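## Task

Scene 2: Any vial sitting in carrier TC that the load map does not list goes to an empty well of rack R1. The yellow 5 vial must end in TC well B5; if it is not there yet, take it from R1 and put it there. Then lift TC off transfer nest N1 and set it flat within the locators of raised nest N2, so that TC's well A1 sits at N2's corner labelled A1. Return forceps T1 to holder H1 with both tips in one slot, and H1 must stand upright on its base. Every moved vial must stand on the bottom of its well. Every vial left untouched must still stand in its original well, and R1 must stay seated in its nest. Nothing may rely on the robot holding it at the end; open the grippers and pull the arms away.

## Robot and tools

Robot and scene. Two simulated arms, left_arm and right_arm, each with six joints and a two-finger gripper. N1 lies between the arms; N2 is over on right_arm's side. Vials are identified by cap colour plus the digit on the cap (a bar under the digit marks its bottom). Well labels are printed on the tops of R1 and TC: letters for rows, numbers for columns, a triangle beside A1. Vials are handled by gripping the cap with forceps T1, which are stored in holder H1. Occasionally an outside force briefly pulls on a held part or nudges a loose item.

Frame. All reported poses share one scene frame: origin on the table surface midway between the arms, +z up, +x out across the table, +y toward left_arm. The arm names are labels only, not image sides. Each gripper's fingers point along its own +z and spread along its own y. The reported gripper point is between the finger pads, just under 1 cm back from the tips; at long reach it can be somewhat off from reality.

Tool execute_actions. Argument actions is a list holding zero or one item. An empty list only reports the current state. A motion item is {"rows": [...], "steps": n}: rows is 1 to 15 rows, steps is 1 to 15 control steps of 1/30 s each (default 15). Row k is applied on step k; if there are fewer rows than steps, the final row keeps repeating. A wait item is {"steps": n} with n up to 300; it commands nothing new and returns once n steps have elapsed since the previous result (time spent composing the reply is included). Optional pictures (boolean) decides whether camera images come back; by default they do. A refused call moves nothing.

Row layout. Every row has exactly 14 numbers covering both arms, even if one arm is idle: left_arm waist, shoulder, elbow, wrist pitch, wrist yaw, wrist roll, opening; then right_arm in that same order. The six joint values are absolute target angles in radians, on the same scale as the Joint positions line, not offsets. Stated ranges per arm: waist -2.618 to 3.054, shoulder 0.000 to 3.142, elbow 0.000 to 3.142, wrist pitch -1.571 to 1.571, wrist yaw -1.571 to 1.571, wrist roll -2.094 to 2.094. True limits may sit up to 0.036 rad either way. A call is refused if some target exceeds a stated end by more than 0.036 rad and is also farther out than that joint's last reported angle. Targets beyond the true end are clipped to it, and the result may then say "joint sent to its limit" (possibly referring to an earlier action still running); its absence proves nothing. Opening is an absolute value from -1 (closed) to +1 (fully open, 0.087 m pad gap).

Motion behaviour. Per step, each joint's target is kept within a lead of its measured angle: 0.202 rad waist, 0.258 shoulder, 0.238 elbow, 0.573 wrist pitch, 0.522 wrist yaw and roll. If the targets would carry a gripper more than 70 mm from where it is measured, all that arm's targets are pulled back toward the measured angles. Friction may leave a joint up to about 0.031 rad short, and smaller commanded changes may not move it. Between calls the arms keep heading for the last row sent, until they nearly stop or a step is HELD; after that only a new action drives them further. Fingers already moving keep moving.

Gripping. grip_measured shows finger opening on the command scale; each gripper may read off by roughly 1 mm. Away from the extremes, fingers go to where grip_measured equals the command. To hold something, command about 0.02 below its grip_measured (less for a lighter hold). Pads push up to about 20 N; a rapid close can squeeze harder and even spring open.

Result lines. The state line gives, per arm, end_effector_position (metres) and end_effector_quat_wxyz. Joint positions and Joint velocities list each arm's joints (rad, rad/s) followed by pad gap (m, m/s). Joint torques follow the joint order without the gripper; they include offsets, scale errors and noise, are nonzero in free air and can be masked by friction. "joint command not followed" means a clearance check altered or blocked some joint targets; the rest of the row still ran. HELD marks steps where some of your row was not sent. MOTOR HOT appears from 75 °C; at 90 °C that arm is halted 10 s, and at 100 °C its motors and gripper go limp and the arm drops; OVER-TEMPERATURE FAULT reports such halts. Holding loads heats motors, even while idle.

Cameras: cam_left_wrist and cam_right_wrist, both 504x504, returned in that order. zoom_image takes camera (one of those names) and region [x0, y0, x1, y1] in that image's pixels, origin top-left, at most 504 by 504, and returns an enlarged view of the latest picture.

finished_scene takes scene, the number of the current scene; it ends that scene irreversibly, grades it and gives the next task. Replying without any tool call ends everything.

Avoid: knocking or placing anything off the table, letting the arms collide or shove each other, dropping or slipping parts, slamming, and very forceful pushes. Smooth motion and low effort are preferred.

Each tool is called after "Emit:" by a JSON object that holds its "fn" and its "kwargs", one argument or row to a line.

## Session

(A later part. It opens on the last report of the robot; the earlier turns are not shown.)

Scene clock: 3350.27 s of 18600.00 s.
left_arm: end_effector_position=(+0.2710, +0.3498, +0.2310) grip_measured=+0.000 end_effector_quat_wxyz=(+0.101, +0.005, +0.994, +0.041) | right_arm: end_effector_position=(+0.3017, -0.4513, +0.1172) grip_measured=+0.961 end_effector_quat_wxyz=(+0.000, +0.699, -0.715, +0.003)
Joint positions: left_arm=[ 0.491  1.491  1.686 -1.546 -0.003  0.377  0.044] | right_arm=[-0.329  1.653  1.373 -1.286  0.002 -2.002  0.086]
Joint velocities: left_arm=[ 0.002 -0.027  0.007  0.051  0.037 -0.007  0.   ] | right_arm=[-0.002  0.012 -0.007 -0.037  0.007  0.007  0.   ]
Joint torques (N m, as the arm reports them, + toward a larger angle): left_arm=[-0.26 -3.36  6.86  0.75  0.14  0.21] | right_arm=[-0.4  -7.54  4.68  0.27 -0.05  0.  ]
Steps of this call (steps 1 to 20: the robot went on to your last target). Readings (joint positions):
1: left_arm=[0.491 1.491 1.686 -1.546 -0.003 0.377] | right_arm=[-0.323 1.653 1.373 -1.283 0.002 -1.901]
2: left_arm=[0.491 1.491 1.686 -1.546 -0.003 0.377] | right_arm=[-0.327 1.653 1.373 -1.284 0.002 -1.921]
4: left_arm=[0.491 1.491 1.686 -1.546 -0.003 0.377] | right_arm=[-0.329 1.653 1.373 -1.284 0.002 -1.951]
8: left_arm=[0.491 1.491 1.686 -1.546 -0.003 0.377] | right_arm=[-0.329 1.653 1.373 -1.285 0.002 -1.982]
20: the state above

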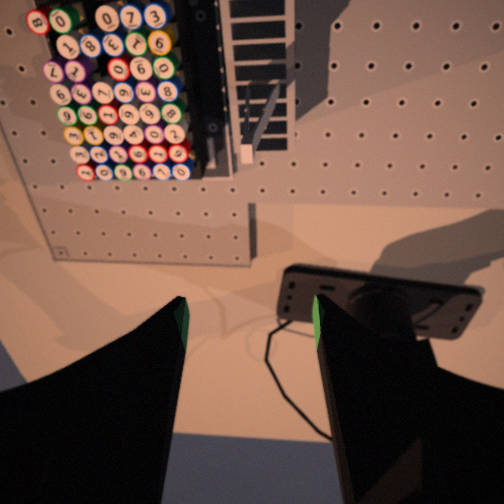

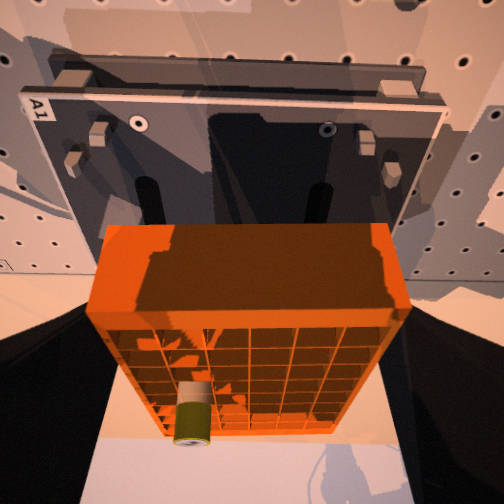

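Emit:
{"fn": "execute_actions", "kwargs": {
  "actions": [
    {"rows":[[0.487,1.50,1.70,-1.555,0,0.382,0,-0.340,1.645,1.385,-1.300,0.005,-1.986,0.935],[0.487,1.50,1.70,-1.555,0,0.382,0,-0.341,1.658,1.407,-1.301,0.005,-1.972,0.935],[0.487,1.50,1.70,-1.555,0,0.382,0,-0.342,1.662,1.412,-1.301,0.005,-1.954,0.935],[0.487,1.50,1.70,-1.555,0,0.382,0,-0.344,1.669,1.419,-1.302,0.005,-1.929,0.935],[0.487,1.50,1.70,-1.555,0,0.382,0,-0.346,1.677,1.428,-1.303,0.005,-1.897,0.935],[0.487,1.50,1.70,-1.555,0,0.382,0,-0.348,1.686,1.439,-1.304,0.005,-1.859,0.935],[0.487,1.50,1.70,-1.555,0,0.382,0,-0.351,1.697,1.451,-1.305,0.005,-1.814,0.935],[0.487,1.50,1.70,-1.555,0,0.382,0,-0.354,1.708,1.463,-1.307,0.005,-1.770,0.935],[0.487,1.50,1.70,-1.555,0,0.382,0,-0.357,1.719,1.475,-1.308,0.005,-1.726,0.935],[0.487,1.50,1.70,-1.555,0,0.382,0,-0.360,1.730,1.488,-1.309,0.005,-1.681,0.935],[0.487,1.50,1.70,-1.555,0,0.382,0,-0.363,1.741,1.500,-1.311,0.005,-1.637,0.935],[0.487,1.50,1.70,-1.555,0,0.382,0,-0.365,1.752,1.512,-1.312,0.005,-1.593,0.935],[0.487,1.50,1.70,-1.555,0,0.382,0,-0.368,1.763,1.524,-1.313,0.005,-1.548,0.935],[0.487,1.50,1.70,-1.555,0,0.382,0,-0.371,1.774,1.537,-1.315,0.005,-1.504,0.935],[0.487,1.50,1.70,-1.555,0,0.382,0,-0.374,1.785,1.549,-1.316,0.005,-1.460,0.935]],"steps":15}
  ],
  "pictures": false
}}

Emit:
{"fn": "execute_actions", "kwargs": {
  "actions": [
    {"rows":[[0.487,1.50,1.70,-1.555,0,0.382,0,-0.377,1.796,1.561,-1.317,0.005,-1.415,0.935],[0.487,1.50,1.70,-1.555,0,0.382,0,-0.380,1.807,1.573,-1.319,0.005,-1.371,0.935],[0.487,1.50,1.70,-1.555,0,0.382,0,-0.382,1.818,1.585,-1.320,0.005,-1.327,0.935],[0.487,1.50,1.70,-1.555,0,0.382,0,-0.385,1.830,1.598,-1.321,0.005,-1.282,0.935],[0.487,1.50,1.70,-1.555,0,0.382,0,-0.388,1.841,1.610,-1.323,0.005,-1.238,0.935],[0.487,1.50,1.70,-1.555,0,0.382,0,-0.391,1.852,1.622,-1.324,0.005,-1.194,0.935],[0.487,1.50,1.70,-1.555,0,0.382,0,-0.394,1.863,1.635,-1.325,0.005,-1.149,0.935],[0.487,1.50,1.70,-1.555,0,0.382,0,-0.396,1.874,1.647,-1.326,0.005,-1.105,0.935],[0.487,1.50,1.70,-1.555,0,0.382,0,-0.399,1.885,1.659,-1.328,0.005,-1.061,0.935],[0.487,1.50,1.70,-1.555,0,0.382,0,-0.402,1.896,1.671,-1.329,0.005,-1.016,0.935],[0.487,1.50,1.70,-1.555,0,0.382,0,-0.405,1.907,1.683,-1.330,0.005,-0.972,0.935],[0.487,1.50,1.70,-1.555,0,0.382,0,-0.408,1.918,1.696,-1.332,0.005,-0.928,0.935],[0.487,1.50,1.70,-1.555,0,0.382,0,-0.411,1.929,1.708,-1.333,0.005,-0.883,0.935],[0.487,1.50,1.70,-1.555,0,0.382,0,-0.413,1.940,1.720,-1.334,0.005,-0.839,0.935],[0.487,1.50,1.70,-1.555,0,0.382,0,-0.416,1.951,1.732,-1.336,0.005,-0.795,0.935]],"steps":15}
  ]
}}

Emit:
{"fn": "execute_actions", "kwargs": {
  "actions": [
    {"rows":[[0.487,1.50,1.70,-1.555,0,0.382,0,-0.419,1.962,1.745,-1.337,0.005,-0.750,0.935],[0.487,1.50,1.70,-1.555,0,0.382,0,-0.422,1.973,1.757,-1.338,0.005,-0.706,0.935],[0.487,1.50,1.70,-1.555,0,0.382,0,-0.425,1.984,1.769,-1.340,0.005,-0.662,0.935],[0.487,1.50,1.70,-1.555,0,0.382,0,-0.428,1.995,1.781,-1.341,0.005,-0.617,0.935],[0.487,1.50,1.70,-1.555,0,0.382,0,-0.430,2.004,1.792,-1.342,0.005,-0.579,0.935],[0.487,1.50,1.70,-1.555,0,0.382,0,-0.432,2.012,1.801,-1.343,0.005,-0.547,0.935],[0.487,1.50,1.70,-1.555,0,0.382,0,-0.434,2.019,1.808,-1.344,0.005,-0.522,0.935],[0.487,1.50,1.70,-1.555,0,0.382,0,-0.435,2.023,1.813,-1.345,0.005,-0.504,0.935],[0.487,1.50,1.70,-1.555,0,0.382,0,-0.436,2.026,1.816,-1.345,0.005,-0.490,0.935],[0.487,1.50,1.70,-1.555,0,0.382,0,-0.436,2.028,1.818,-1.345,0.005,-0.484,0.935]],"steps":15}
  ],
  "pictures": false
}}

Emit:
{"fn": "execute_actions", "kwargs": {
  "actions": [
    {"steps":15}
  ]
}}

Scene clock: 3427.27 s of 18600.00 s.
left_arm: end_effector_position=(+0.2710, +0.3498, +0.2310) grip_measured=+0.000 end_effector_quat_wxyz=(+0.101, +0.005, +0.994, +0.041) | right_arm: end_effector_position=(+0.3086, -0.4692, +0.1166) grip_measured=+0.961 end_effector_quat_wxyz=(+0.001, -0.547, +0.837, -0.003)
Joint positions: left_arm=[ 0.491  1.491  1.686 -1.546 -0.003  0.377  0.044] | right_arm=[-0.357  1.766  1.5   -1.298  0.002 -1.64   0.086]
Joint velocities: left_arm=[ 0.012  0.002 -0.007  0.037  0.007 -0.051  0.001] | right_arm=[-0.081  0.32   0.344  0.037 -0.081  1.106 -0.002]
Joint torques (N m, as the arm reports them, + toward a larger angle): left_arm=[-0.26 -3.35  6.86  0.75  0.15  0.21] | right_arm=[-0.85 -7.03  7.96  0.31 -0.05  0.11]
Steps of this call (steps 1 to 15: the robot went on to your last target; steps 16 to 90: nothing new was sent; then 73.50 s passed at rest; steps 91 to 105: all 15 steps of this action). Readings (joint positions):
91: left_arm=[0.491 1.491 1.686 -1.546 -0.003 0.377] | right_arm=[-0.329 1.653 1.373 -1.286 0.002 -2.002]
92: left_arm=[0.491 1.491 1.686 -1.546 -0.003 0.377] | right_arm=[-0.329 1.653 1.373 -1.286 0.002 -1.998]
94: left_arm=[0.491 1.491 1.686 -1.546 -0.003 0.377] | right_arm=[-0.329 1.656 1.376 -1.289 0.002 -1.982]
98: left_arm=[0.491 1.491 1.686 -1.546 -0.003 0.377] | right_arm=[-0.335 1.686 1.415 -1.295 0.002 -1.899]
105: the state above

Scene clock: 3427.77 s of 18600.00 s.
left_arm: end_effector_position=(+0.2710, +0.3498, +0.2310) grip_measured=+0.000 end_effector_quat_wxyz=(+0.101, +0.005, +0.994, +0.041) | right_arm: end_effector_position=(+0.3190, -0.4834, +0.1085) grip_measured=+0.961 end_effector_quat_wxyz=(+0.003, -0.230, +0.973, -0.004)
Joint positions: left_arm=[ 0.491  1.491  1.686 -1.546 -0.003  0.377  0.044] | right_arm=[-0.399  1.933  1.684 -1.311  0.002 -0.988  0.086]
Joint velocities: left_arm=[ 0.002 -0.012 -0.007 -0.037 -0.066 -0.037  0.002] | right_arm=[-0.081  0.325  0.339  0.007  0.037  1.238 -0.   ]
Joint torques (N m, as the arm reports them, + toward a larger angle): left_arm=[-0.26 -3.35  6.85  0.75  0.14  0.21] | right_arm=[-0.81 -8.38  7.97  0.31 -0.04  0.11]
Steps of this call (steps 1 to 15: all 15 steps of this action). Readings (joint positions):
1: left_arm=[0.491 1.491 1.686 -1.546 -0.003 0.377] | right_arm=[-0.360 1.777 1.512 -1.299 0.002 -1.598]
2: left_arm=[0.491 1.491 1.686 -1.546 -0.003 0.377] | right_arm=[-0.363 1.788 1.524 -1.300 0.002 -1.556]
4: left_arm=[0.491 1.491 1.686 -1.546 -0.003 0.377] | right_arm=[-0.368 1.810 1.549 -1.301 0.002 -1.470]
8: left_arm=[0.491 1.491 1.686 -1.546 -0.003 0.377] | right_arm=[-0.379 1.855 1.598 -1.305 0.002 -1.296]
15: the state above

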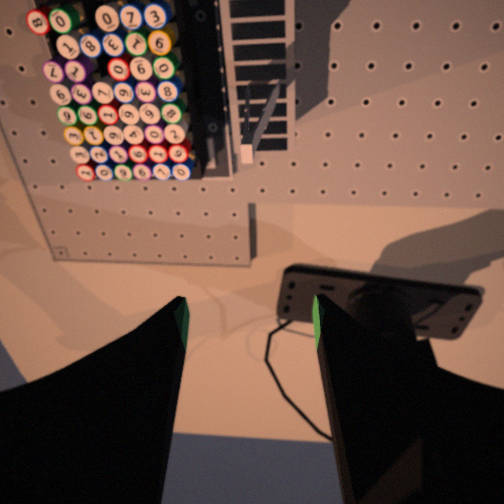

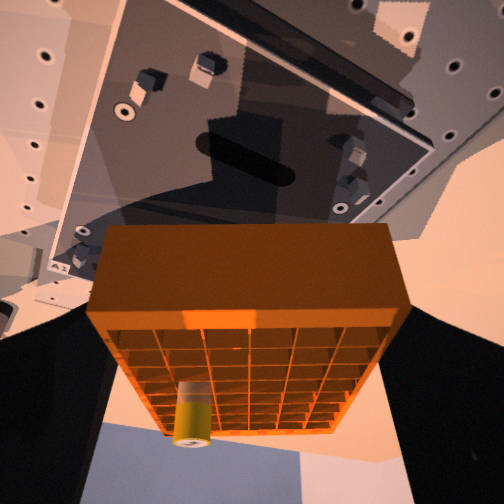

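Scene clock: 3428.27 s of 18600.00 s.
left_arm: end_effector_position=(+0.2710, +0.3498, +0.2310) grip_measured=+0.000 end_effector_quat_wxyz=(+0.101, +0.005, +0.994, +0.041) | right_arm: end_effector_position=(+0.3293, -0.4839, +0.0995) grip_measured=+0.961 end_effector_quat_wxyz=(+0.003, +0.012, +1.000, -0.002)
Joint positions: left_arm=[ 0.491  1.491  1.686 -1.546 -0.003  0.377  0.044] | right_arm=[-0.425  2.031  1.787 -1.321  0.002 -0.526  0.086]
Joint velocities: left_arm=[-0.017  0.012  0.002 -0.066  0.081  0.022  0.   ] | right_arm=[-0.002 -0.007  0.022 -0.11   0.037  0.242 -0.001]
Joint torques (N m, as the arm reports them, + toward a larger angle): left_arm=[-0.26 -3.34  6.85  0.75  0.14  0.21] | right_arm=[-0.71 -9.29  8.24  0.33 -0.01  0.14]
Steps of this call (steps 1 to 15: all 15 steps of this action). Readings (joint positions):
1: left_arm=[0.491 1.491 1.686 -1.546 -0.003 0.377] | right_arm=[-0.402 1.944 1.696 -1.313 0.002 -0.943]
2: left_arm=[0.491 1.491 1.686 -1.546 -0.003 0.377] | right_arm=[-0.405 1.955 1.708 -1.314 0.002 -0.899]
4: left_arm=[0.491 1.491 1.686 -1.546 -0.003 0.377] | right_arm=[-0.410 1.977 1.733 -1.316 0.002 -0.811]
8: left_arm=[0.491 1.491 1.686 -1.546 -0.003 0.377] | right_arm=[-0.421 2.015 1.773 -1.317 0.002 -0.653]
15: the state above

Scene clock: 3428.77 s of 18600.00 s.
left_arm: end_effector_position=(+0.2710, +0.3498, +0.2310) grip_measured=+0.000 end_effector_quat_wxyz=(+0.101, +0.005, +0.994, +0.041) | right_arm: end_effector_position=(+0.3289, -0.4823, +0.0998) grip_measured=+0.961 end_effector_quat_wxyz=(+0.002, +0.028, +1.000, -0.002)
Joint positions: left_arm=[ 0.491  1.491  1.686 -1.546 -0.003  0.377  0.044] | right_arm=[-0.425  2.031  1.788 -1.323  0.002 -0.494  0.086]
Joint velocities: left_arm=[ 0.007  0.007 -0.022  0.022 -0.051  0.037 -0.001] | right_arm=[ 0.002  0.002 -0.002 -0.007  0.007  0.022 -0.001]
Joint torques (N m, as the arm reports them, + toward a larger angle): left_arm=[-0.26 -3.35  6.85  0.75  0.14  0.21] | right_arm=[-0.7  -9.3   8.21  0.31 -0.01  0.17]
Steps of this call (steps 1 to 15: the robot went on to your last target). Readings (joint positions):
1: left_arm=[0.491 1.491 1.686 -1.546 -0.003 0.377] | right_arm=[-0.425 2.031 1.788 -1.321 0.002 -0.520]
2: left_arm=[0.491 1.491 1.686 -1.546 -0.003 0.377] | right_arm=[-0.425 2.031 1.788 -1.322 0.002 -0.514]
4: left_arm=[0.491 1.491 1.686 -1.546 -0.003 0.377] | right_arm=[-0.425 2.031 1.788 -1.322 0.002 -0.507]
8: left_arm=[0.491 1.491 1.686 -1.546 -0.003 0.377] | right_arm=[-0.425 2.031 1.788 -1.323 0.002 -0.499]
15: the state above

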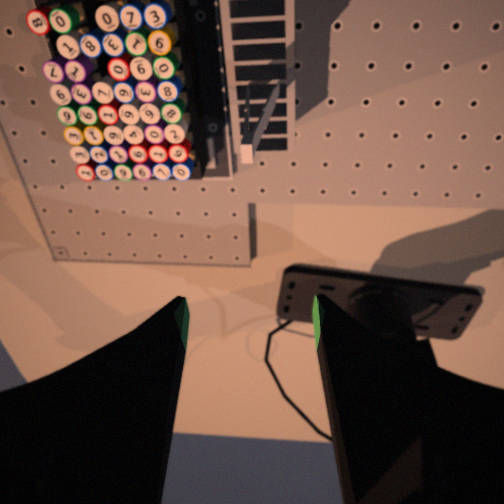

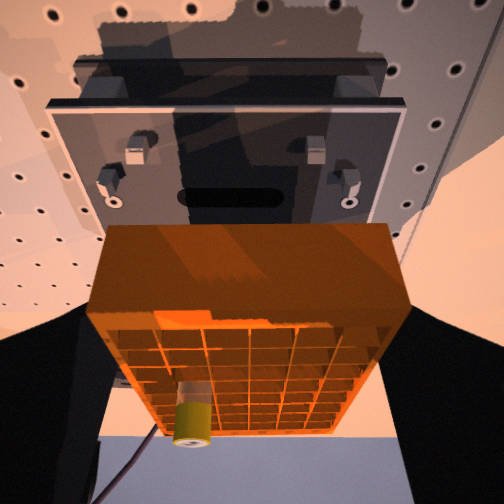

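Emit:
{"fn": "zoom_image", "kwargs": {
  "camera": "cam_right_wrist",
  "region": [80, 290, 420, 460]
}}

Region (80, 290, 420, 460) of cam_right_wrist's 504x504 image, scaled by 1.482, with more detail than that image has.

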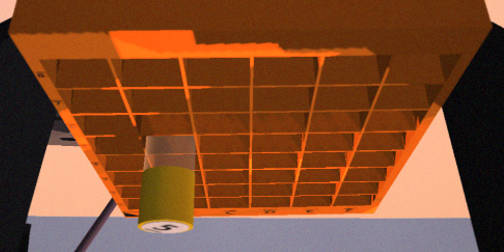

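Emit:
{"fn": "execute_actions", "kwargs": {
  "actions": [
    {"rows":[[0.487,1.50,1.70,-1.555,0,0.382,0,-0.425,2.015,1.80,-1.32,0.005,-0.484,0.935],[0.487,1.50,1.70,-1.555,0,0.382,0,-0.414,2.005,1.785,-1.30,0.005,-0.483,0.935],[0.487,1.50,1.70,-1.555,0,0.382,0,-0.412,2.004,1.775,-1.292,0.005,-0.481,0.935],[0.487,1.50,1.70,-1.555,0,0.382,0,-0.410,2.003,1.770,-1.283,0.005,-0.479,0.935],[0.487,1.50,1.70,-1.555,0,0.382,0,-0.408,2.002,1.762,-1.274,0.005,-0.477,0.935],[0.487,1.50,1.70,-1.555,0,0.382,0,-0.406,2.001,1.751,-1.265,0.005,-0.475,0.935],[0.487,1.50,1.70,-1.555,0,0.382,0,-0.404,2.000,1.740,-1.256,0.005,-0.473,0.935],[0.487,1.50,1.70,-1.555,0,0.382,0,-0.402,1.998,1.729,-1.247,0.005,-0.471,0.935],[0.487,1.50,1.70,-1.555,0,0.382,0,-0.400,1.997,1.718,-1.238,0.005,-0.469,0.935],[0.487,1.50,1.70,-1.555,0,0.382,0,-0.399,1.996,1.707,-1.229,0.005,-0.469,0.935],[0.487,1.50,1.70,-1.555,0,0.382,0,-0.399,1.995,1.696,-1.220,0.005,-0.469,0.935],[0.487,1.50,1.70,-1.555,0,0.382,0,-0.399,1.994,1.685,-1.211,0.005,-0.469,0.935],[0.487,1.50,1.70,-1.555,0,0.382,0,-0.399,1.993,1.674,-1.205,0.005,-0.469,0.935],[0.487,1.50,1.70,-1.555,0,0.382,0,-0.399,1.992,1.664,-1.205,0.005,-0.469,0.935],[0.487,1.50,1.70,-1.555,0,0.382,0,-0.399,1.991,1.657,-1.205,0.005,-0.469,0.935]],"steps":15}
  ],
  "pictures": false
}}

Emit:
{"fn": "execute_actions", "kwargs": {
  "actions": [
    {"steps":20}
  ]
}}

Scene clock: 3459.43 s of 18600.00 s.
left_arm: end_effector_position=(+0.2710, +0.3498, +0.2310) grip_measured=+0.000 end_effector_quat_wxyz=(+0.101, +0.005, +0.994, +0.041) | right_arm: end_effector_position=(+0.3274, -0.4742, +0.0774) grip_measured=+0.961 end_effector_quat_wxyz=(-0.002, +0.027, +1.000, -0.000)
Joint positions: left_arm=[ 0.491  1.491  1.686 -1.546 -0.003  0.377  0.044] | right_arm=[-0.409  2.021  1.683 -1.236  0.002 -0.48   0.086]
Joint velocities: left_arm=[ 0.002 -0.012 -0.012 -0.037  0.066  0.022  0.   ] | right_arm=[-0.007  0.017 -0.286  0.227  0.037  0.022  0.   ]
Joint torques (N m, as the arm reports them, + toward a larger angle): left_arm=[-0.26 -3.36  6.84  0.75  0.14  0.21] | right_arm=[  0.89 -11.25   5.1    0.71   0.01   0.16]
Steps of this call (steps 1 to 15: the robot went on to your last target; steps 16 to 90: nothing new was sent; then 27.17 s passed at rest; steps 91 to 105: all 15 steps of this action). Readings (joint positions):
91: left_arm=[0.491 1.491 1.686 -1.546 -0.003 0.377] | right_arm=[-0.425 2.031 1.788 -1.323 0.002 -0.494]
92: left_arm=[0.491 1.491 1.686 -1.546 -0.003 0.377] | right_arm=[-0.425 2.031 1.788 -1.322 0.002 -0.493]
94: left_arm=[0.491 1.491 1.686 -1.546 -0.003 0.377] | right_arm=[-0.425 2.031 1.788 -1.316 0.002 -0.492]
98: left_arm=[0.491 1.491 1.686 -1.546 -0.003 0.377] | right_arm=[-0.421 2.024 1.761 -1.286 0.002 -0.487]
105: the state above

Scene clock: 3460.10 s of 18600.00 s.
left_arm: end_effector_position=(+0.2710, +0.3498, +0.2310) grip_measured=+0.000 end_effector_quat_wxyz=(+0.101, +0.005, +0.994, +0.041) | right_arm: end_effector_position=(+0.3277, -0.4743, +0.0733) grip_measured=+0.961 end_effector_quat_wxyz=(-0.000, +0.028, +1.000, -0.001)
Joint positions: left_arm=[ 0.491  1.491  1.686 -1.546 -0.003  0.377  0.044] | right_arm=[-0.409  2.021  1.667 -1.217  0.002 -0.479  0.086]
Joint velocities: left_arm=[-0.012  0.002 -0.012 -0.051 -0.022  0.007  0.   ] | right_arm=[-0.002 -0.002 -0.017 -0.037  0.051 -0.022  0.   ]
Joint torques (N m, as the arm reports them, + toward a larger angle): left_arm=[-0.26 -3.35  6.85  0.75  0.14  0.21] | right_arm=[  0.84 -11.2    4.99   0.73  -0.01   0.15]
Steps of this call (steps 1 to 20: the robot went on to your last target). Readings (joint positions):
1: left_arm=[0.491 1.491 1.686 -1.546 -0.003 0.377] | right_arm=[-0.409 2.021 1.676 -1.233 0.002 -0.480]
2: left_arm=[0.491 1.491 1.686 -1.546 -0.003 0.377] | right_arm=[-0.409 2.021 1.670 -1.232 0.002 -0.480]
4: left_arm=[0.491 1.491 1.686 -1.546 -0.003 0.377] | right_arm=[-0.409 2.021 1.667 -1.229 0.002 -0.479]
8: left_arm=[0.491 1.491 1.686 -1.546 -0.003 0.377] | right_arm=[-0.409 2.021 1.667 -1.221 0.002 -0.479]
20: the state above

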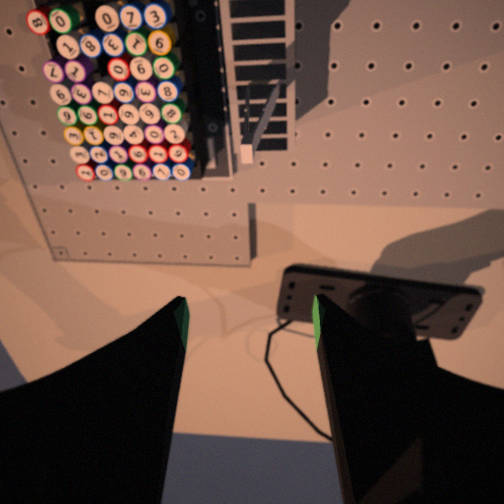

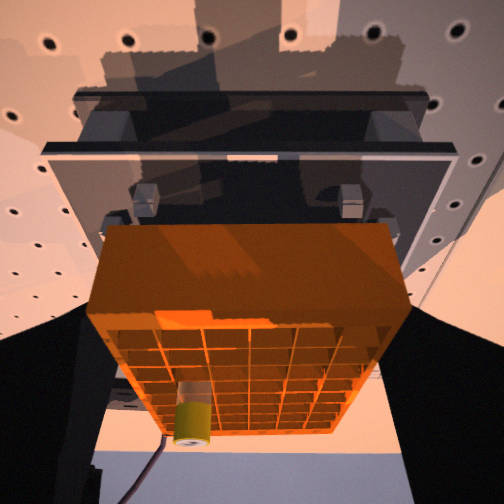

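Emit:
{"fn": "zoom_image", "kwargs": {
  "camera": "cam_right_wrist",
  "region": [30, 130, 250, 260]
}}

Emit:
{"fn": "zoom_image", "kwargs": {
  "camera": "cam_right_wrist",
  "region": [250, 130, 470, 260]
}}

Region (30, 130, 250, 260) of cam_right_wrist's 504x504 image, scaled by 2.291, with more detail than that image has; it fills the top 298 rows of this view, and the rest is white.

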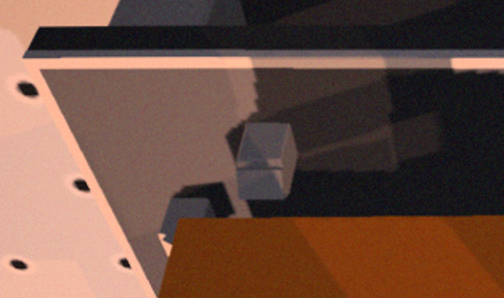

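Region (250, 130, 470, 260) of cam_right_wrist's 504x504 image, scaled by 2.291, with more detail than that image has; it fills the top 298 rows of this view, and the rest is white.

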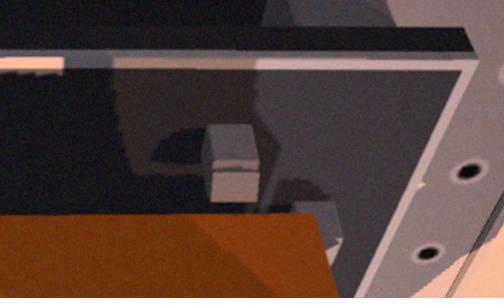

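Emit:
{"fn": "execute_actions", "kwargs": {
  "actions": [
    {"rows":[[0.487,1.50,1.70,-1.555,0,0.382,0,-0.410,1.989,1.657,-1.202,0.005,-0.467,0.935],[0.487,1.50,1.70,-1.555,0,0.382,0,-0.419,1.987,1.655,-1.199,0.005,-0.465,0.935],[0.487,1.50,1.70,-1.555,0,0.382,0,-0.421,1.985,1.651,-1.196,0.005,-0.463,0.935],[0.487,1.50,1.70,-1.555,0,0.382,0,-0.422,1.983,1.647,-1.193,0.005,-0.461,0.935],[0.487,1.50,1.70,-1.555,0,0.382,0,-0.423,1.981,1.643,-1.190,0.005,-0.459,0.935],[0.487,1.50,1.70,-1.555,0,0.382,0,-0.424,1.979,1.639,-1.187,0.005,-0.457,0.935],[0.487,1.50,1.70,-1.555,0,0.382,0,-0.425,1.977,1.635,-1.184,0.005,-0.457,0.935],[0.487,1.50,1.70,-1.555,0,0.382,0,-0.425,1.977,1.631,-1.181,0.005,-0.457,0.935],[0.487,1.50,1.70,-1.555,0,0.382,0,-0.425,1.977,1.627,-1.179,0.005,-0.457,0.935],[0.487,1.50,1.70,-1.555,0,0.382,0,-0.425,1.977,1.623,-1.179,0.005,-0.457,0.935],[0.487,1.50,1.70,-1.555,0,0.382,0,-0.425,1.977,1.620,-1.179,0.005,-0.457,0.935],[0.487,1.50,1.70,-1.555,0,0.382,0,-0.425,1.977,1.618,-1.179,0.005,-0.457,0.935]],"steps":15}
  ],
  "pictures": false
}}

Emit:
{"fn": "execute_actions", "kwargs": {
  "actions": [
    {"steps":15}
  ]
}}

Emit:
{"fn": "zoom_image", "kwargs": {
  "camera": "cam_right_wrist",
  "region": [30, 130, 250, 260]
}}

Emit:
{"fn": "zoom_image", "kwargs": {
  "camera": "cam_right_wrist",
  "region": [250, 130, 470, 260]
}}

Scene clock: 3511.73 s of 18600.00 s.
left_arm: end_effector_position=(+0.2710, +0.3498, +0.2310) grip_measured=+0.000 end_effector_quat_wxyz=(+0.101, +0.005, +0.994, +0.041) | right_arm: end_effector_position=(+0.3279, -0.4740, +0.0722) grip_measured=+0.961 end_effector_quat_wxyz=(+0.009, +0.033, +0.999, -0.006)
Joint positions: left_arm=[ 0.491  1.491  1.686 -1.546 -0.003  0.377  0.044] | right_arm=[-0.409  2.001  1.637 -1.186  0.002 -0.469  0.086]
Joint velocities: left_arm=[-0.007  0.012 -0.012 -0.037 -0.007 -0.037 -0.001] | right_arm=[-0.012  0.012 -0.012 -0.037  0.022  0.095  0.   ]
Joint torques (N m, as the arm reports them, + toward a larger angle): left_arm=[-0.25 -3.36  6.86  0.75  0.14  0.21] | right_arm=[ -1.12 -10.64   4.31   0.7    0.     0.17]
Steps of this call (steps 1 to 15: the robot went on to your last target; steps 16 to 90: nothing new was sent; then 48.13 s passed at rest; steps 91 to 105: all 15 steps of this action). Readings (joint positions):
91: left_arm=[0.491 1.491 1.686 -1.546 -0.003 0.377] | right_arm=[-0.409 2.021 1.667 -1.217 0.002 -0.478]
92: left_arm=[0.491 1.491 1.686 -1.546 -0.003 0.377] | right_arm=[-0.409 2.021 1.667 -1.216 0.002 -0.478]
94: left_arm=[0.491 1.491 1.686 -1.546 -0.003 0.377] | right_arm=[-0.409 2.018 1.667 -1.213 0.002 -0.475]
98: left_arm=[0.491 1.491 1.686 -1.546 -0.003 0.377] | right_arm=[-0.409 2.004 1.652 -1.202 0.002 -0.470]
105: the state above

Scene clock: 3512.23 s of 18600.00 s.
left_arm: end_effector_position=(+0.2710, +0.3498, +0.2310) grip_measured=+0.000 end_effector_quat_wxyz=(+0.101, +0.005, +0.994, +0.041) | right_arm: end_effector_position=(+0.3279, -0.4740, +0.0722) grip_measured=+0.961 end_effector_quat_wxyz=(+0.009, +0.033, +0.999, -0.006)
Joint positions: left_arm=[ 0.491  1.491  1.686 -1.546 -0.003  0.377  0.044] | right_arm=[-0.409  2.001  1.637 -1.186  0.002 -0.469  0.086]
Joint velocities: left_arm=[ 0.007  0.012  0.002  0.007  0.007 -0.037 -0.   ] | right_arm=[-0.012  0.002  0.012  0.051 -0.007  0.037  0.001]
Joint torques (N m, as the arm reports them, + toward a larger angle): left_arm=[-0.26 -3.35  6.86  0.75  0.15  0.21] | right_arm=[ -1.11 -10.64   4.3    0.71   0.     0.18]
Steps of this call (steps 1 to 15: the robot went on to your last target). Readings (joint positions):
1: left_arm=[0.491 1.491 1.686 -1.546 -0.003 0.377] | right_arm=[-0.409 2.001 1.637 -1.186 0.002 -0.469]
2: left_arm=[0.491 1.491 1.686 -1.546 -0.003 0.377] | right_arm=[-0.409 2.001 1.637 -1.186 0.002 -0.469]
4: left_arm=[0.491 1.491 1.686 -1.546 -0.003 0.377] | right_arm=[-0.409 2.001 1.637 -1.186 0.002 -0.469]
8: left_arm=[0.491 1.491 1.686 -1.546 -0.003 0.377] | right_arm=[-0.409 2.001 1.637 -1.186 0.002 -0.469]
15: the state above
All arms were judged still, so your last target was given up. Only a new action makes them travel on or press farther. Fingers that are still opening or closing keep moving.

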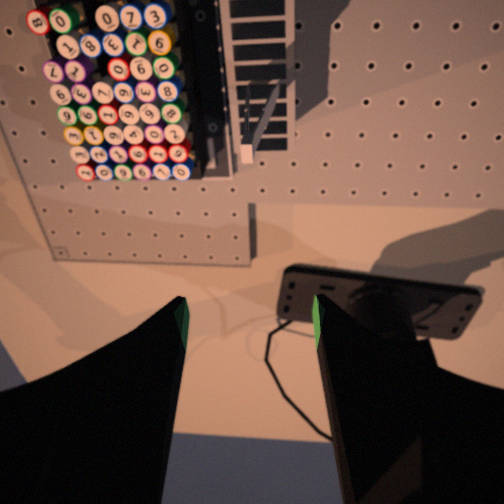

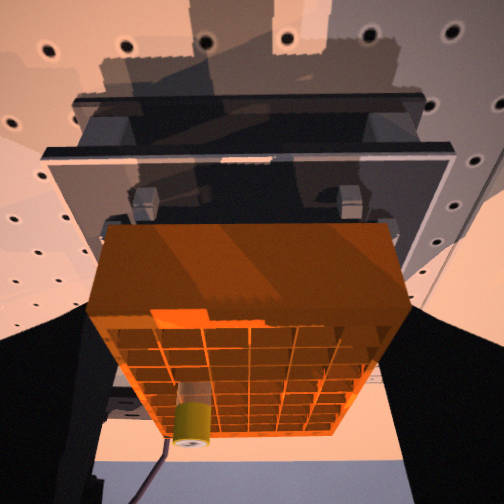

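Region (30, 130, 250, 260) of cam_right_wrist's 504x504 image, scaled by 2.291, with more detail than that image has; it fills the top 298 rows of this view, and the rest is white.

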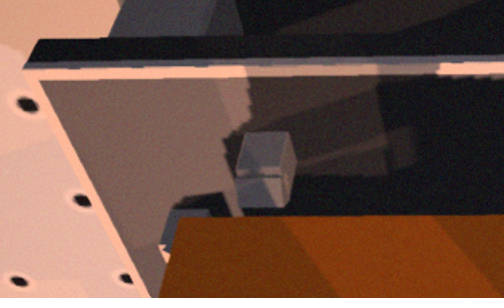

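Region (250, 130, 470, 260) of cam_right_wrist's 504x504 image, scaled by 2.291, with more detail than that image has; it fills the top 298 rows of this view, and the rest is white.

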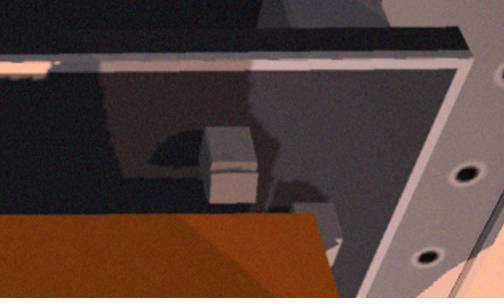

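Emit:
{"fn": "execute_actions", "kwargs": {
  "actions": [
    {"rows":[[0.487,1.50,1.70,-1.555,0,0.382,0,-0.415,1.985,1.640,-1.19,0.005,-0.465,0.935],[0.487,1.50,1.70,-1.555,0,0.382,0,-0.409,1.990,1.660,-1.20,0.005,-0.465,0.935],[0.487,1.50,1.70,-1.555,0,0.382,0,-0.409,1.993,1.667,-1.206,0.005,-0.465,0.935],[0.487,1.50,1.70,-1.555,0,0.382,0,-0.409,1.995,1.670,-1.210,0.005,-0.465,0.935],[0.487,1.50,1.70,-1.555,0,0.382,0,-0.409,1.997,1.673,-1.214,0.005,-0.465,0.935],[0.487,1.50,1.70,-1.555,0,0.382,0,-0.409,1.999,1.676,-1.218,0.005,-0.465,0.935],[0.487,1.50,1.70,-1.555,0,0.382,0,-0.409,2.001,1.679,-1.222,0.005,-0.465,0.935],[0.487,1.50,1.70,-1.555,0,0.382,0,-0.409,2.003,1.682,-1.226,0.005,-0.465,0.935],[0.487,1.50,1.70,-1.555,0,0.382,0,-0.409,2.005,1.685,-1.230,0.005,-0.465,0.935],[0.487,1.50,1.70,-1.555,0,0.382,0,-0.409,2.007,1.688,-1.234,0.005,-0.465,0.935],[0.487,1.50,1.70,-1.555,0,0.382,0,-0.409,2.009,1.691,-1.238,0.005,-0.465,0.935],[0.487,1.50,1.70,-1.555,0,0.382,0,-0.409,2.011,1.694,-1.241,0.005,-0.465,0.935],[0.487,1.50,1.70,-1.555,0,0.382,0,-0.409,2.013,1.697,-1.241,0.005,-0.465,0.935],[0.487,1.50,1.70,-1.555,0,0.382,0,-0.409,2.015,1.700,-1.241,0.005,-0.465,0.935]],"steps":15}
  ],
  "pictures": false
}}

Emit:
{"fn": "execute_actions", "kwargs": {
  "actions": [
    {"steps":15}
  ]
}}

Emit:
{"fn": "zoom_image", "kwargs": {
  "camera": "cam_right_wrist",
  "region": [30, 130, 250, 260]
}}

Emit:
{"fn": "zoom_image", "kwargs": {
  "camera": "cam_right_wrist",
  "region": [250, 130, 470, 260]
}}

Scene clock: 3539.50 s of 18600.00 s.
left_arm: end_effector_position=(+0.2710, +0.3498, +0.2310) grip_measured=+0.000 end_effector_quat_wxyz=(+0.101, +0.005, +0.994, +0.041) | right_arm: end_effector_position=(+0.3294, -0.4749, +0.0767) grip_measured=+0.961 end_effector_quat_wxyz=(+0.007, +0.033, +0.999, -0.005)
Joint positions: left_arm=[ 0.491  1.491  1.686 -1.546 -0.003  0.377  0.044] | right_arm=[-0.409  2.011  1.669 -1.213  0.002 -0.469  0.086]
Joint velocities: left_arm=[-0.022  0.007 -0.007 -0.022 -0.007 -0.007 -0.   ] | right_arm=[ 0.002  0.051  0.037 -0.125  0.022 -0.037  0.001]
Joint torques (N m, as the arm reports them, + toward a larger angle): left_arm=[-0.27 -3.36  6.84  0.75  0.14  0.21] | right_arm=[ 0.08 -8.95  8.08  0.3   0.    0.12]
Steps of this call (steps 1 to 90: nothing new was sent; then 23.77 s passed at rest; steps 91 to 105: all 15 steps of this action). Readings (joint positions):
91: left_arm=[0.491 1.491 1.686 -1.546 -0.003 0.377] | right_arm=[-0.409 2.001 1.637 -1.186 0.002 -0.469]
92: left_arm=[0.491 1.491 1.686 -1.546 -0.003 0.377] | right_arm=[-0.409 2.001 1.637 -1.186 0.002 -0.469]
94: left_arm=[0.491 1.491 1.686 -1.546 -0.003 0.377] | right_arm=[-0.409 2.001 1.637 -1.186 0.002 -0.469]
98: left_arm=[0.491 1.491 1.686 -1.546 -0.003 0.377] | right_arm=[-0.409 2.001 1.647 -1.194 0.002 -0.469]
105: the state above

Scene clock: 3540.00 s of 18600.00 s.
left_arm: end_effector_position=(+0.2710, +0.3498, +0.2310) grip_measured=+0.000 end_effector_quat_wxyz=(+0.101, +0.005, +0.994, +0.041) | right_arm: end_effector_position=(+0.3282, -0.4742, +0.0754) grip_measured=+0.961 end_effector_quat_wxyz=(+0.002, +0.033, +0.999, -0.002)
Joint positions: left_arm=[ 0.491  1.491  1.686 -1.546 -0.003  0.377  0.044] | right_arm=[-0.409  2.016  1.67  -1.219  0.002 -0.469  0.086]
Joint velocities: left_arm=[-0.007 -0.007  0.002 -0.007 -0.051 -0.007  0.001] | right_arm=[ 0.017 -0.012 -0.012 -0.007 -0.051  0.066  0.001]
Joint torques (N m, as the arm reports them, + toward a larger angle): left_arm=[-0.26 -3.35  6.85  0.75  0.15  0.21] | right_arm=[ 0.1  -9.04  8.23  0.31  0.    0.11]
Steps of this call (steps 1 to 15: the robot went on to your last target). Readings (joint positions):
1: left_arm=[0.491 1.491 1.686 -1.546 -0.003 0.377] | right_arm=[-0.409 2.013 1.670 -1.213 0.002 -0.469]
2: left_arm=[0.491 1.491 1.686 -1.546 -0.003 0.377] | right_arm=[-0.409 2.014 1.670 -1.214 0.002 -0.469]
4: left_arm=[0.491 1.491 1.686 -1.546 -0.003 0.377] | right_arm=[-0.409 2.016 1.670 -1.216 0.002 -0.469]
8: left_arm=[0.491 1.491 1.686 -1.546 -0.003 0.377] | right_arm=[-0.409 2.016 1.670 -1.218 0.002 -0.469]
15: the state above
All arms were judged still, so your last target was given up. Only a new action makes them travel on or press farther. Fingers that are still opening or closing keep moving.

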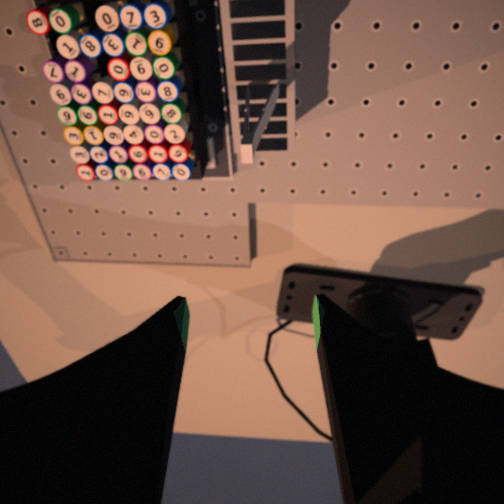

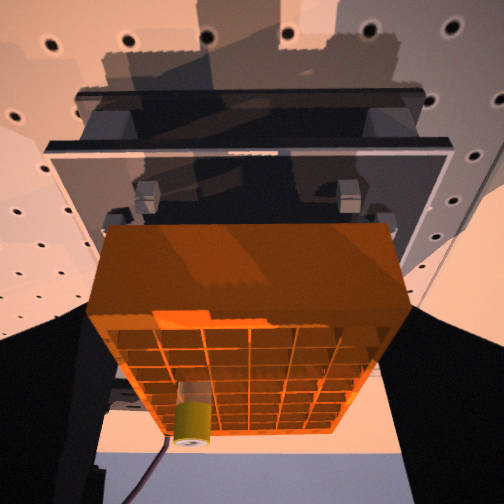

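Region (30, 130, 250, 260) of cam_right_wrist's 504x504 image, scaled by 2.291, with more detail than that image has; it fills the top 298 rows of this view, and the rest is white.

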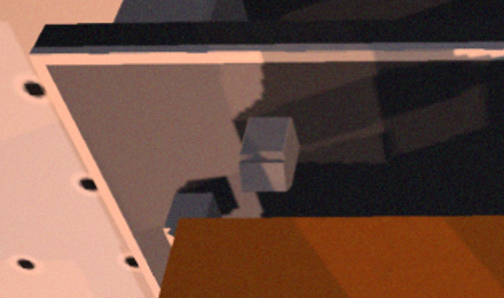

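Region (250, 130, 470, 260) of cam_right_wrist's 504x504 image, scaled by 2.291, with more detail than that image has; it fills the top 298 rows of this view, and the rest is white.

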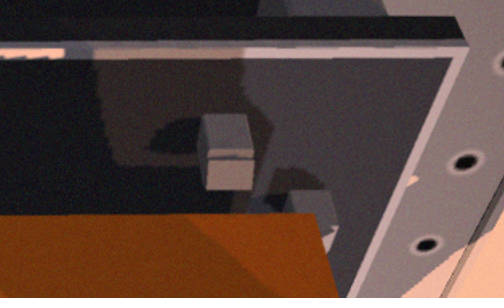

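Emit:
{"fn": "execute_actions", "kwargs": {
  "actions": [
    {"rows":[[0.487,1.50,1.70,-1.555,0,0.382,0,-0.409,2.017,1.69,-1.23,0.005,-0.465,0.935],[0.487,1.50,1.70,-1.555,0,0.382,0,-0.409,2.019,1.69,-1.23,0.005,-0.465,0.935],[0.487,1.50,1.70,-1.555,0,0.382,0,-0.409,2.021,1.69,-1.23,0.005,-0.465,0.935],[0.487,1.50,1.70,-1.555,0,0.382,0,-0.409,2.023,1.69,-1.23,0.005,-0.465,0.935],[0.487,1.50,1.70,-1.555,0,0.382,0,-0.409,2.025,1.69,-1.23,0.005,-0.465,0.935],[0.487,1.50,1.70,-1.555,0,0.382,0,-0.409,2.027,1.69,-1.23,0.005,-0.465,0.935]],"steps":15}
  ]
}}

Emit:
{"fn": "zoom_image", "kwargs": {
  "camera": "cam_right_wrist",
  "region": [30, 130, 250, 260]
}}

Emit:
{"fn": "zoom_image", "kwargs": {
  "camera": "cam_right_wrist",
  "region": [250, 130, 470, 260]
}}

Scene clock: 3553.23 s of 18600.00 s.
left_arm: end_effector_position=(+0.2710, +0.3498, +0.2310) grip_measured=+0.000 end_effector_quat_wxyz=(+0.101, +0.005, +0.994, +0.041) | right_arm: end_effector_position=(+0.3277, -0.4739, +0.0714) grip_measured=+0.961 end_effector_quat_wxyz=(-0.003, +0.033, +0.999, +0.001)
Joint positions: left_arm=[ 0.491  1.491  1.686 -1.546 -0.003  0.377  0.044] | right_arm=[-0.409  2.028  1.67  -1.219  0.002 -0.469  0.086]
Joint velocities: left_arm=[-0.002  0.002 -0.007 -0.007  0.051  0.022 -0.001] | right_arm=[-0.017  0.002  0.007 -0.081 -0.081 -0.022 -0.   ]
Joint torques (N m, as the arm reports them, + toward a larger angle): left_arm=[-0.27 -3.35  6.85  0.75  0.14  0.21] | right_arm=[ 0.12 -9.11  7.38  0.42 -0.01  0.11]
Steps of this call (steps 1 to 90: nothing new was sent; then 9.73 s passed at rest; steps 91 to 105: all 15 steps of this action). Readings (joint positions):
91: left_arm=[0.491 1.491 1.686 -1.546 -0.003 0.377] | right_arm=[-0.409 2.016 1.670 -1.219 0.002 -0.469]
92: left_arm=[0.491 1.491 1.686 -1.546 -0.003 0.377] | right_arm=[-0.409 2.016 1.670 -1.219 0.002 -0.469]
94: left_arm=[0.491 1.491 1.686 -1.546 -0.003 0.377] | right_arm=[-0.409 2.016 1.670 -1.219 0.002 -0.469]
98: left_arm=[0.491 1.491 1.686 -1.546 -0.003 0.377] | right_arm=[-0.409 2.023 1.670 -1.219 0.002 -0.469]
105: the state above

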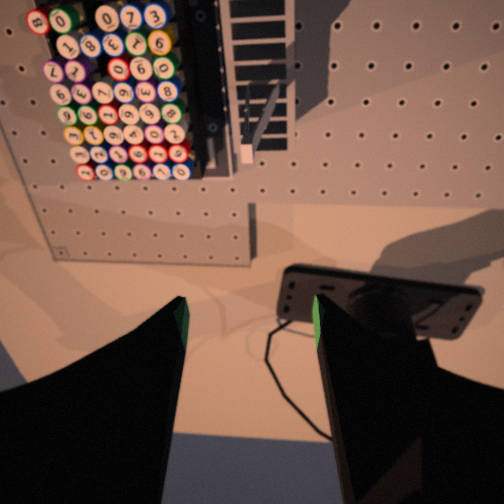

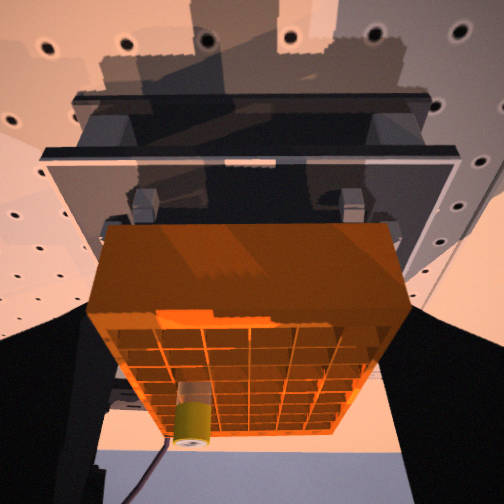

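Region (30, 130, 250, 260) of cam_right_wrist's 504x504 image, scaled by 2.291, with more detail than that image has; it fills the top 298 rows of this view, and the rest is white.

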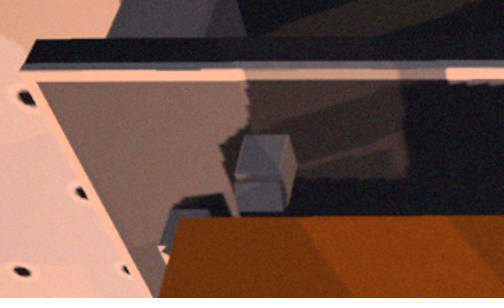

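Region (250, 130, 470, 260) of cam_right_wrist's 504x504 image, scaled by 2.291, with more detail than that image has; it fills the top 298 rows of this view, and the rest is white.

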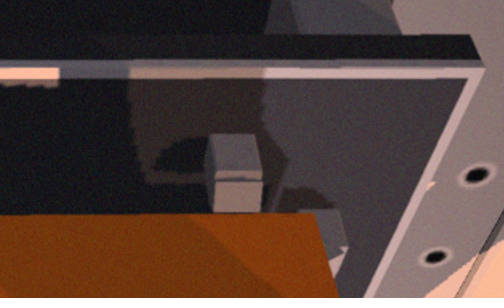

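Two more millimetres to see which occludes which.

Emit:
{"fn": "execute_actions", "kwargs": {
  "actions": [
    {"rows":[[0.487,1.50,1.70,-1.555,0,0.382,0,-0.409,2.029,1.69,-1.23,0.005,-0.465,0.935],[0.487,1.50,1.70,-1.555,0,0.382,0,-0.409,2.031,1.69,-1.23,0.005,-0.465,0.935],[0.487,1.50,1.70,-1.555,0,0.382,0,-0.409,2.033,1.69,-1.23,0.005,-0.465,0.935]],"steps":15}
  ]
}}

Emit:
{"fn": "zoom_image", "kwargs": {
  "camera": "cam_right_wrist",
  "region": [30, 130, 250, 260]
}}

Emit:
{"fn": "zoom_image", "kwargs": {
  "camera": "cam_right_wrist",
  "region": [250, 130, 470, 260]
}}

Scene clock: 3560.90 s of 18600.00 s.
left_arm: end_effector_position=(+0.2710, +0.3498, +0.2310) grip_measured=+0.000 end_effector_quat_wxyz=(+0.101, +0.005, +0.994, +0.041) | right_arm: end_effector_position=(+0.3277, -0.4739, +0.0714) grip_measured=+0.961 end_effector_quat_wxyz=(-0.003, +0.033, +0.999, +0.001)
Joint positions: left_arm=[ 0.491  1.491  1.686 -1.546 -0.003  0.377  0.044] | right_arm=[-0.409  2.028  1.67  -1.219  0.002 -0.469  0.086]
Joint velocities: left_arm=[-0.007  0.002 -0.002  0.022 -0.051  0.022 -0.001] | right_arm=[ 0.002 -0.002  0.012  0.022 -0.022 -0.081 -0.002]
Joint torques (N m, as the arm reports them, + toward a larger angle): left_arm=[-0.25 -3.35  6.84  0.75  0.14  0.21] | right_arm=[ 0.11 -8.66  7.4   0.42  0.    0.11]
Steps of this call (steps 1 to 15: the robot went on to your last target; steps 16 to 90: nothing new was sent; then 4.17 s passed at rest; steps 91 to 105: all 15 steps of this action). Readings (joint positions):
91: left_arm=[0.491 1.491 1.686 -1.546 -0.003 0.377] | right_arm=[-0.409 2.028 1.670 -1.219 0.002 -0.469]
92: left_arm=[0.491 1.491 1.686 -1.546 -0.003 0.377] | right_arm=[-0.409 2.028 1.670 -1.219 0.002 -0.469]
94: left_arm=[0.491 1.491 1.686 -1.546 -0.003 0.377] | right_arm=[-0.409 2.028 1.670 -1.219 0.002 -0.469]
98: left_arm=[0.491 1.491 1.686 -1.546 -0.003 0.377] | right_arm=[-0.409 2.028 1.670 -1.219 0.002 -0.469]
105: the state above

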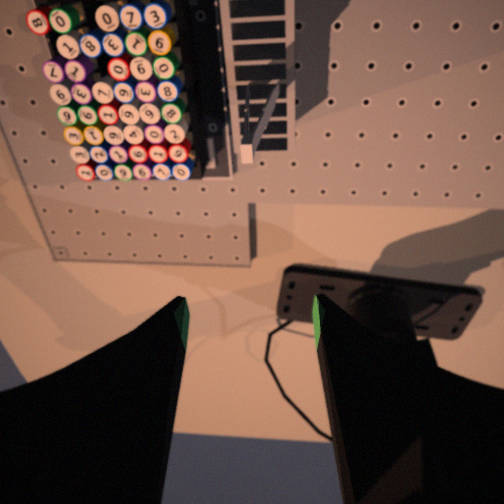

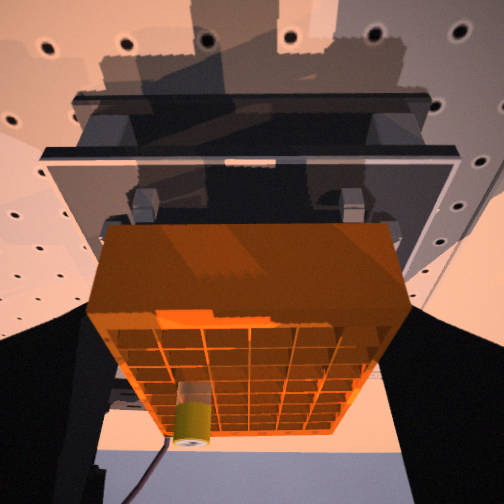

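Region (30, 130, 250, 260) of cam_right_wrist's 504x504 image, scaled by 2.291, with more detail than that image has; it fills the top 298 rows of this view, and the rest is white.

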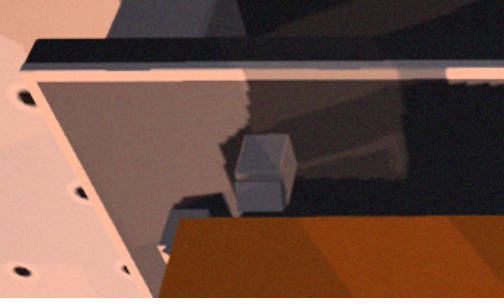

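Region (250, 130, 470, 260) of cam_right_wrist's 504x504 image, scaled by 2.291, with more detail than that image has; it fills the top 298 rows of this view, and the rest is white.

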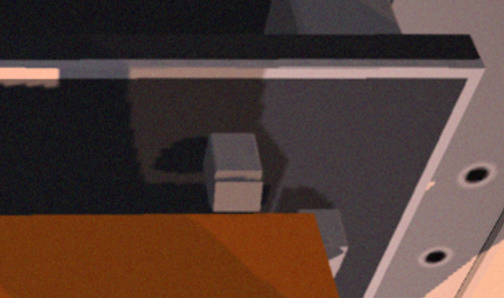

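Static friction likely; nudge a bit more.

Emit:
{"fn": "execute_actions", "kwargs": {
  "actions": [
    {"rows":[[0.487,1.50,1.70,-1.555,0,0.382,0,-0.409,2.035,1.69,-1.23,0.005,-0.465,0.935],[0.487,1.50,1.70,-1.555,0,0.382,0,-0.409,2.037,1.69,-1.23,0.005,-0.465,0.935],[0.487,1.50,1.70,-1.555,0,0.382,0,-0.409,2.037,1.69,-1.23,0.005,-0.465,0.935],[0.487,1.50,1.70,-1.555,0,0.382,0,-0.409,2.037,1.69,-1.23,0.005,-0.465,0.935],[0.487,1.50,1.70,-1.555,0,0.382,0,-0.409,2.034,1.69,-1.23,0.005,-0.465,0.935]],"steps":15}
  ]
}}

Emit:
{"fn": "zoom_image", "kwargs": {
  "camera": "cam_right_wrist",
  "region": [30, 130, 250, 260]
}}

Emit:
{"fn": "zoom_image", "kwargs": {
  "camera": "cam_right_wrist",
  "region": [250, 130, 470, 260]
}}

Scene clock: 3570.03 s of 18600.00 s.
left_arm: end_effector_position=(+0.2710, +0.3498, +0.2310) grip_measured=+0.000 end_effector_quat_wxyz=(+0.101, +0.005, +0.994, +0.041) | right_arm: end_effector_position=(+0.3277, -0.4739, +0.0714) grip_measured=+0.961 end_effector_quat_wxyz=(-0.003, +0.033, +0.999, +0.001)
Joint positions: left_arm=[ 0.491  1.491  1.686 -1.546 -0.003  0.377  0.044] | right_arm=[-0.409  2.028  1.67  -1.219  0.002 -0.469  0.086]
Joint velocities: left_arm=[-0.017 -0.017 -0.002  0.007 -0.007 -0.007 -0.001] | right_arm=[ 0.017  0.007 -0.007  0.022  0.022  0.007 -0.001]
Joint torques (N m, as the arm reports them, + toward a larger angle): left_arm=[-0.27 -3.35  6.85  0.75  0.15  0.21] | right_arm=[ 0.11 -8.59  7.39  0.42  0.    0.11]
Steps of this call (steps 1 to 15: the robot went on to your last target; steps 16 to 90: nothing new was sent; then 5.63 s passed at rest; steps 91 to 105: all 15 steps of this action). Readings (joint positions):
91: left_arm=[0.491 1.491 1.686 -1.546 -0.003 0.377] | right_arm=[-0.409 2.028 1.670 -1.219 0.002 -0.469]
92: left_arm=[0.491 1.491 1.686 -1.546 -0.003 0.377] | right_arm=[-0.409 2.028 1.670 -1.219 0.002 -0.469]
94: left_arm=[0.491 1.491 1.686 -1.546 -0.003 0.377] | right_arm=[-0.409 2.028 1.670 -1.219 0.002 -0.469]
98: left_arm=[0.491 1.491 1.686 -1.546 -0.003 0.377] | right_arm=[-0.409 2.028 1.670 -1.219 0.002 -0.469]
105: the state above

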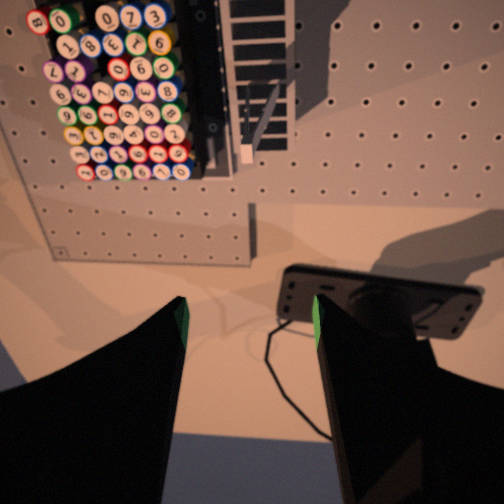

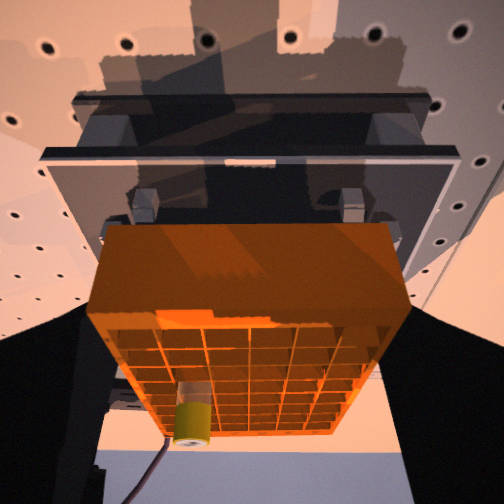

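Region (30, 130, 250, 260) of cam_right_wrist's 504x504 image, scaled by 2.291, with more detail than that image has; it fills the top 298 rows of this view, and the rest is white.

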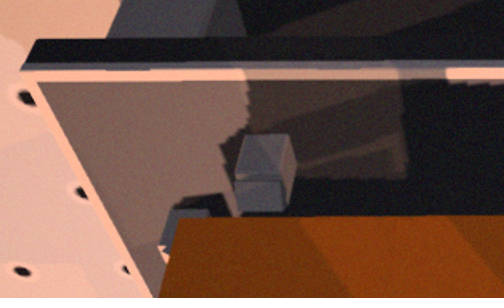

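Region (250, 130, 470, 260) of cam_right_wrist's 504x504 image, scaled by 2.291, with more detail than that image has; it fills the top 298 rows of this view, and the rest is white.

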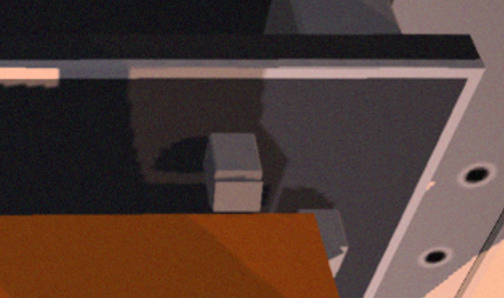

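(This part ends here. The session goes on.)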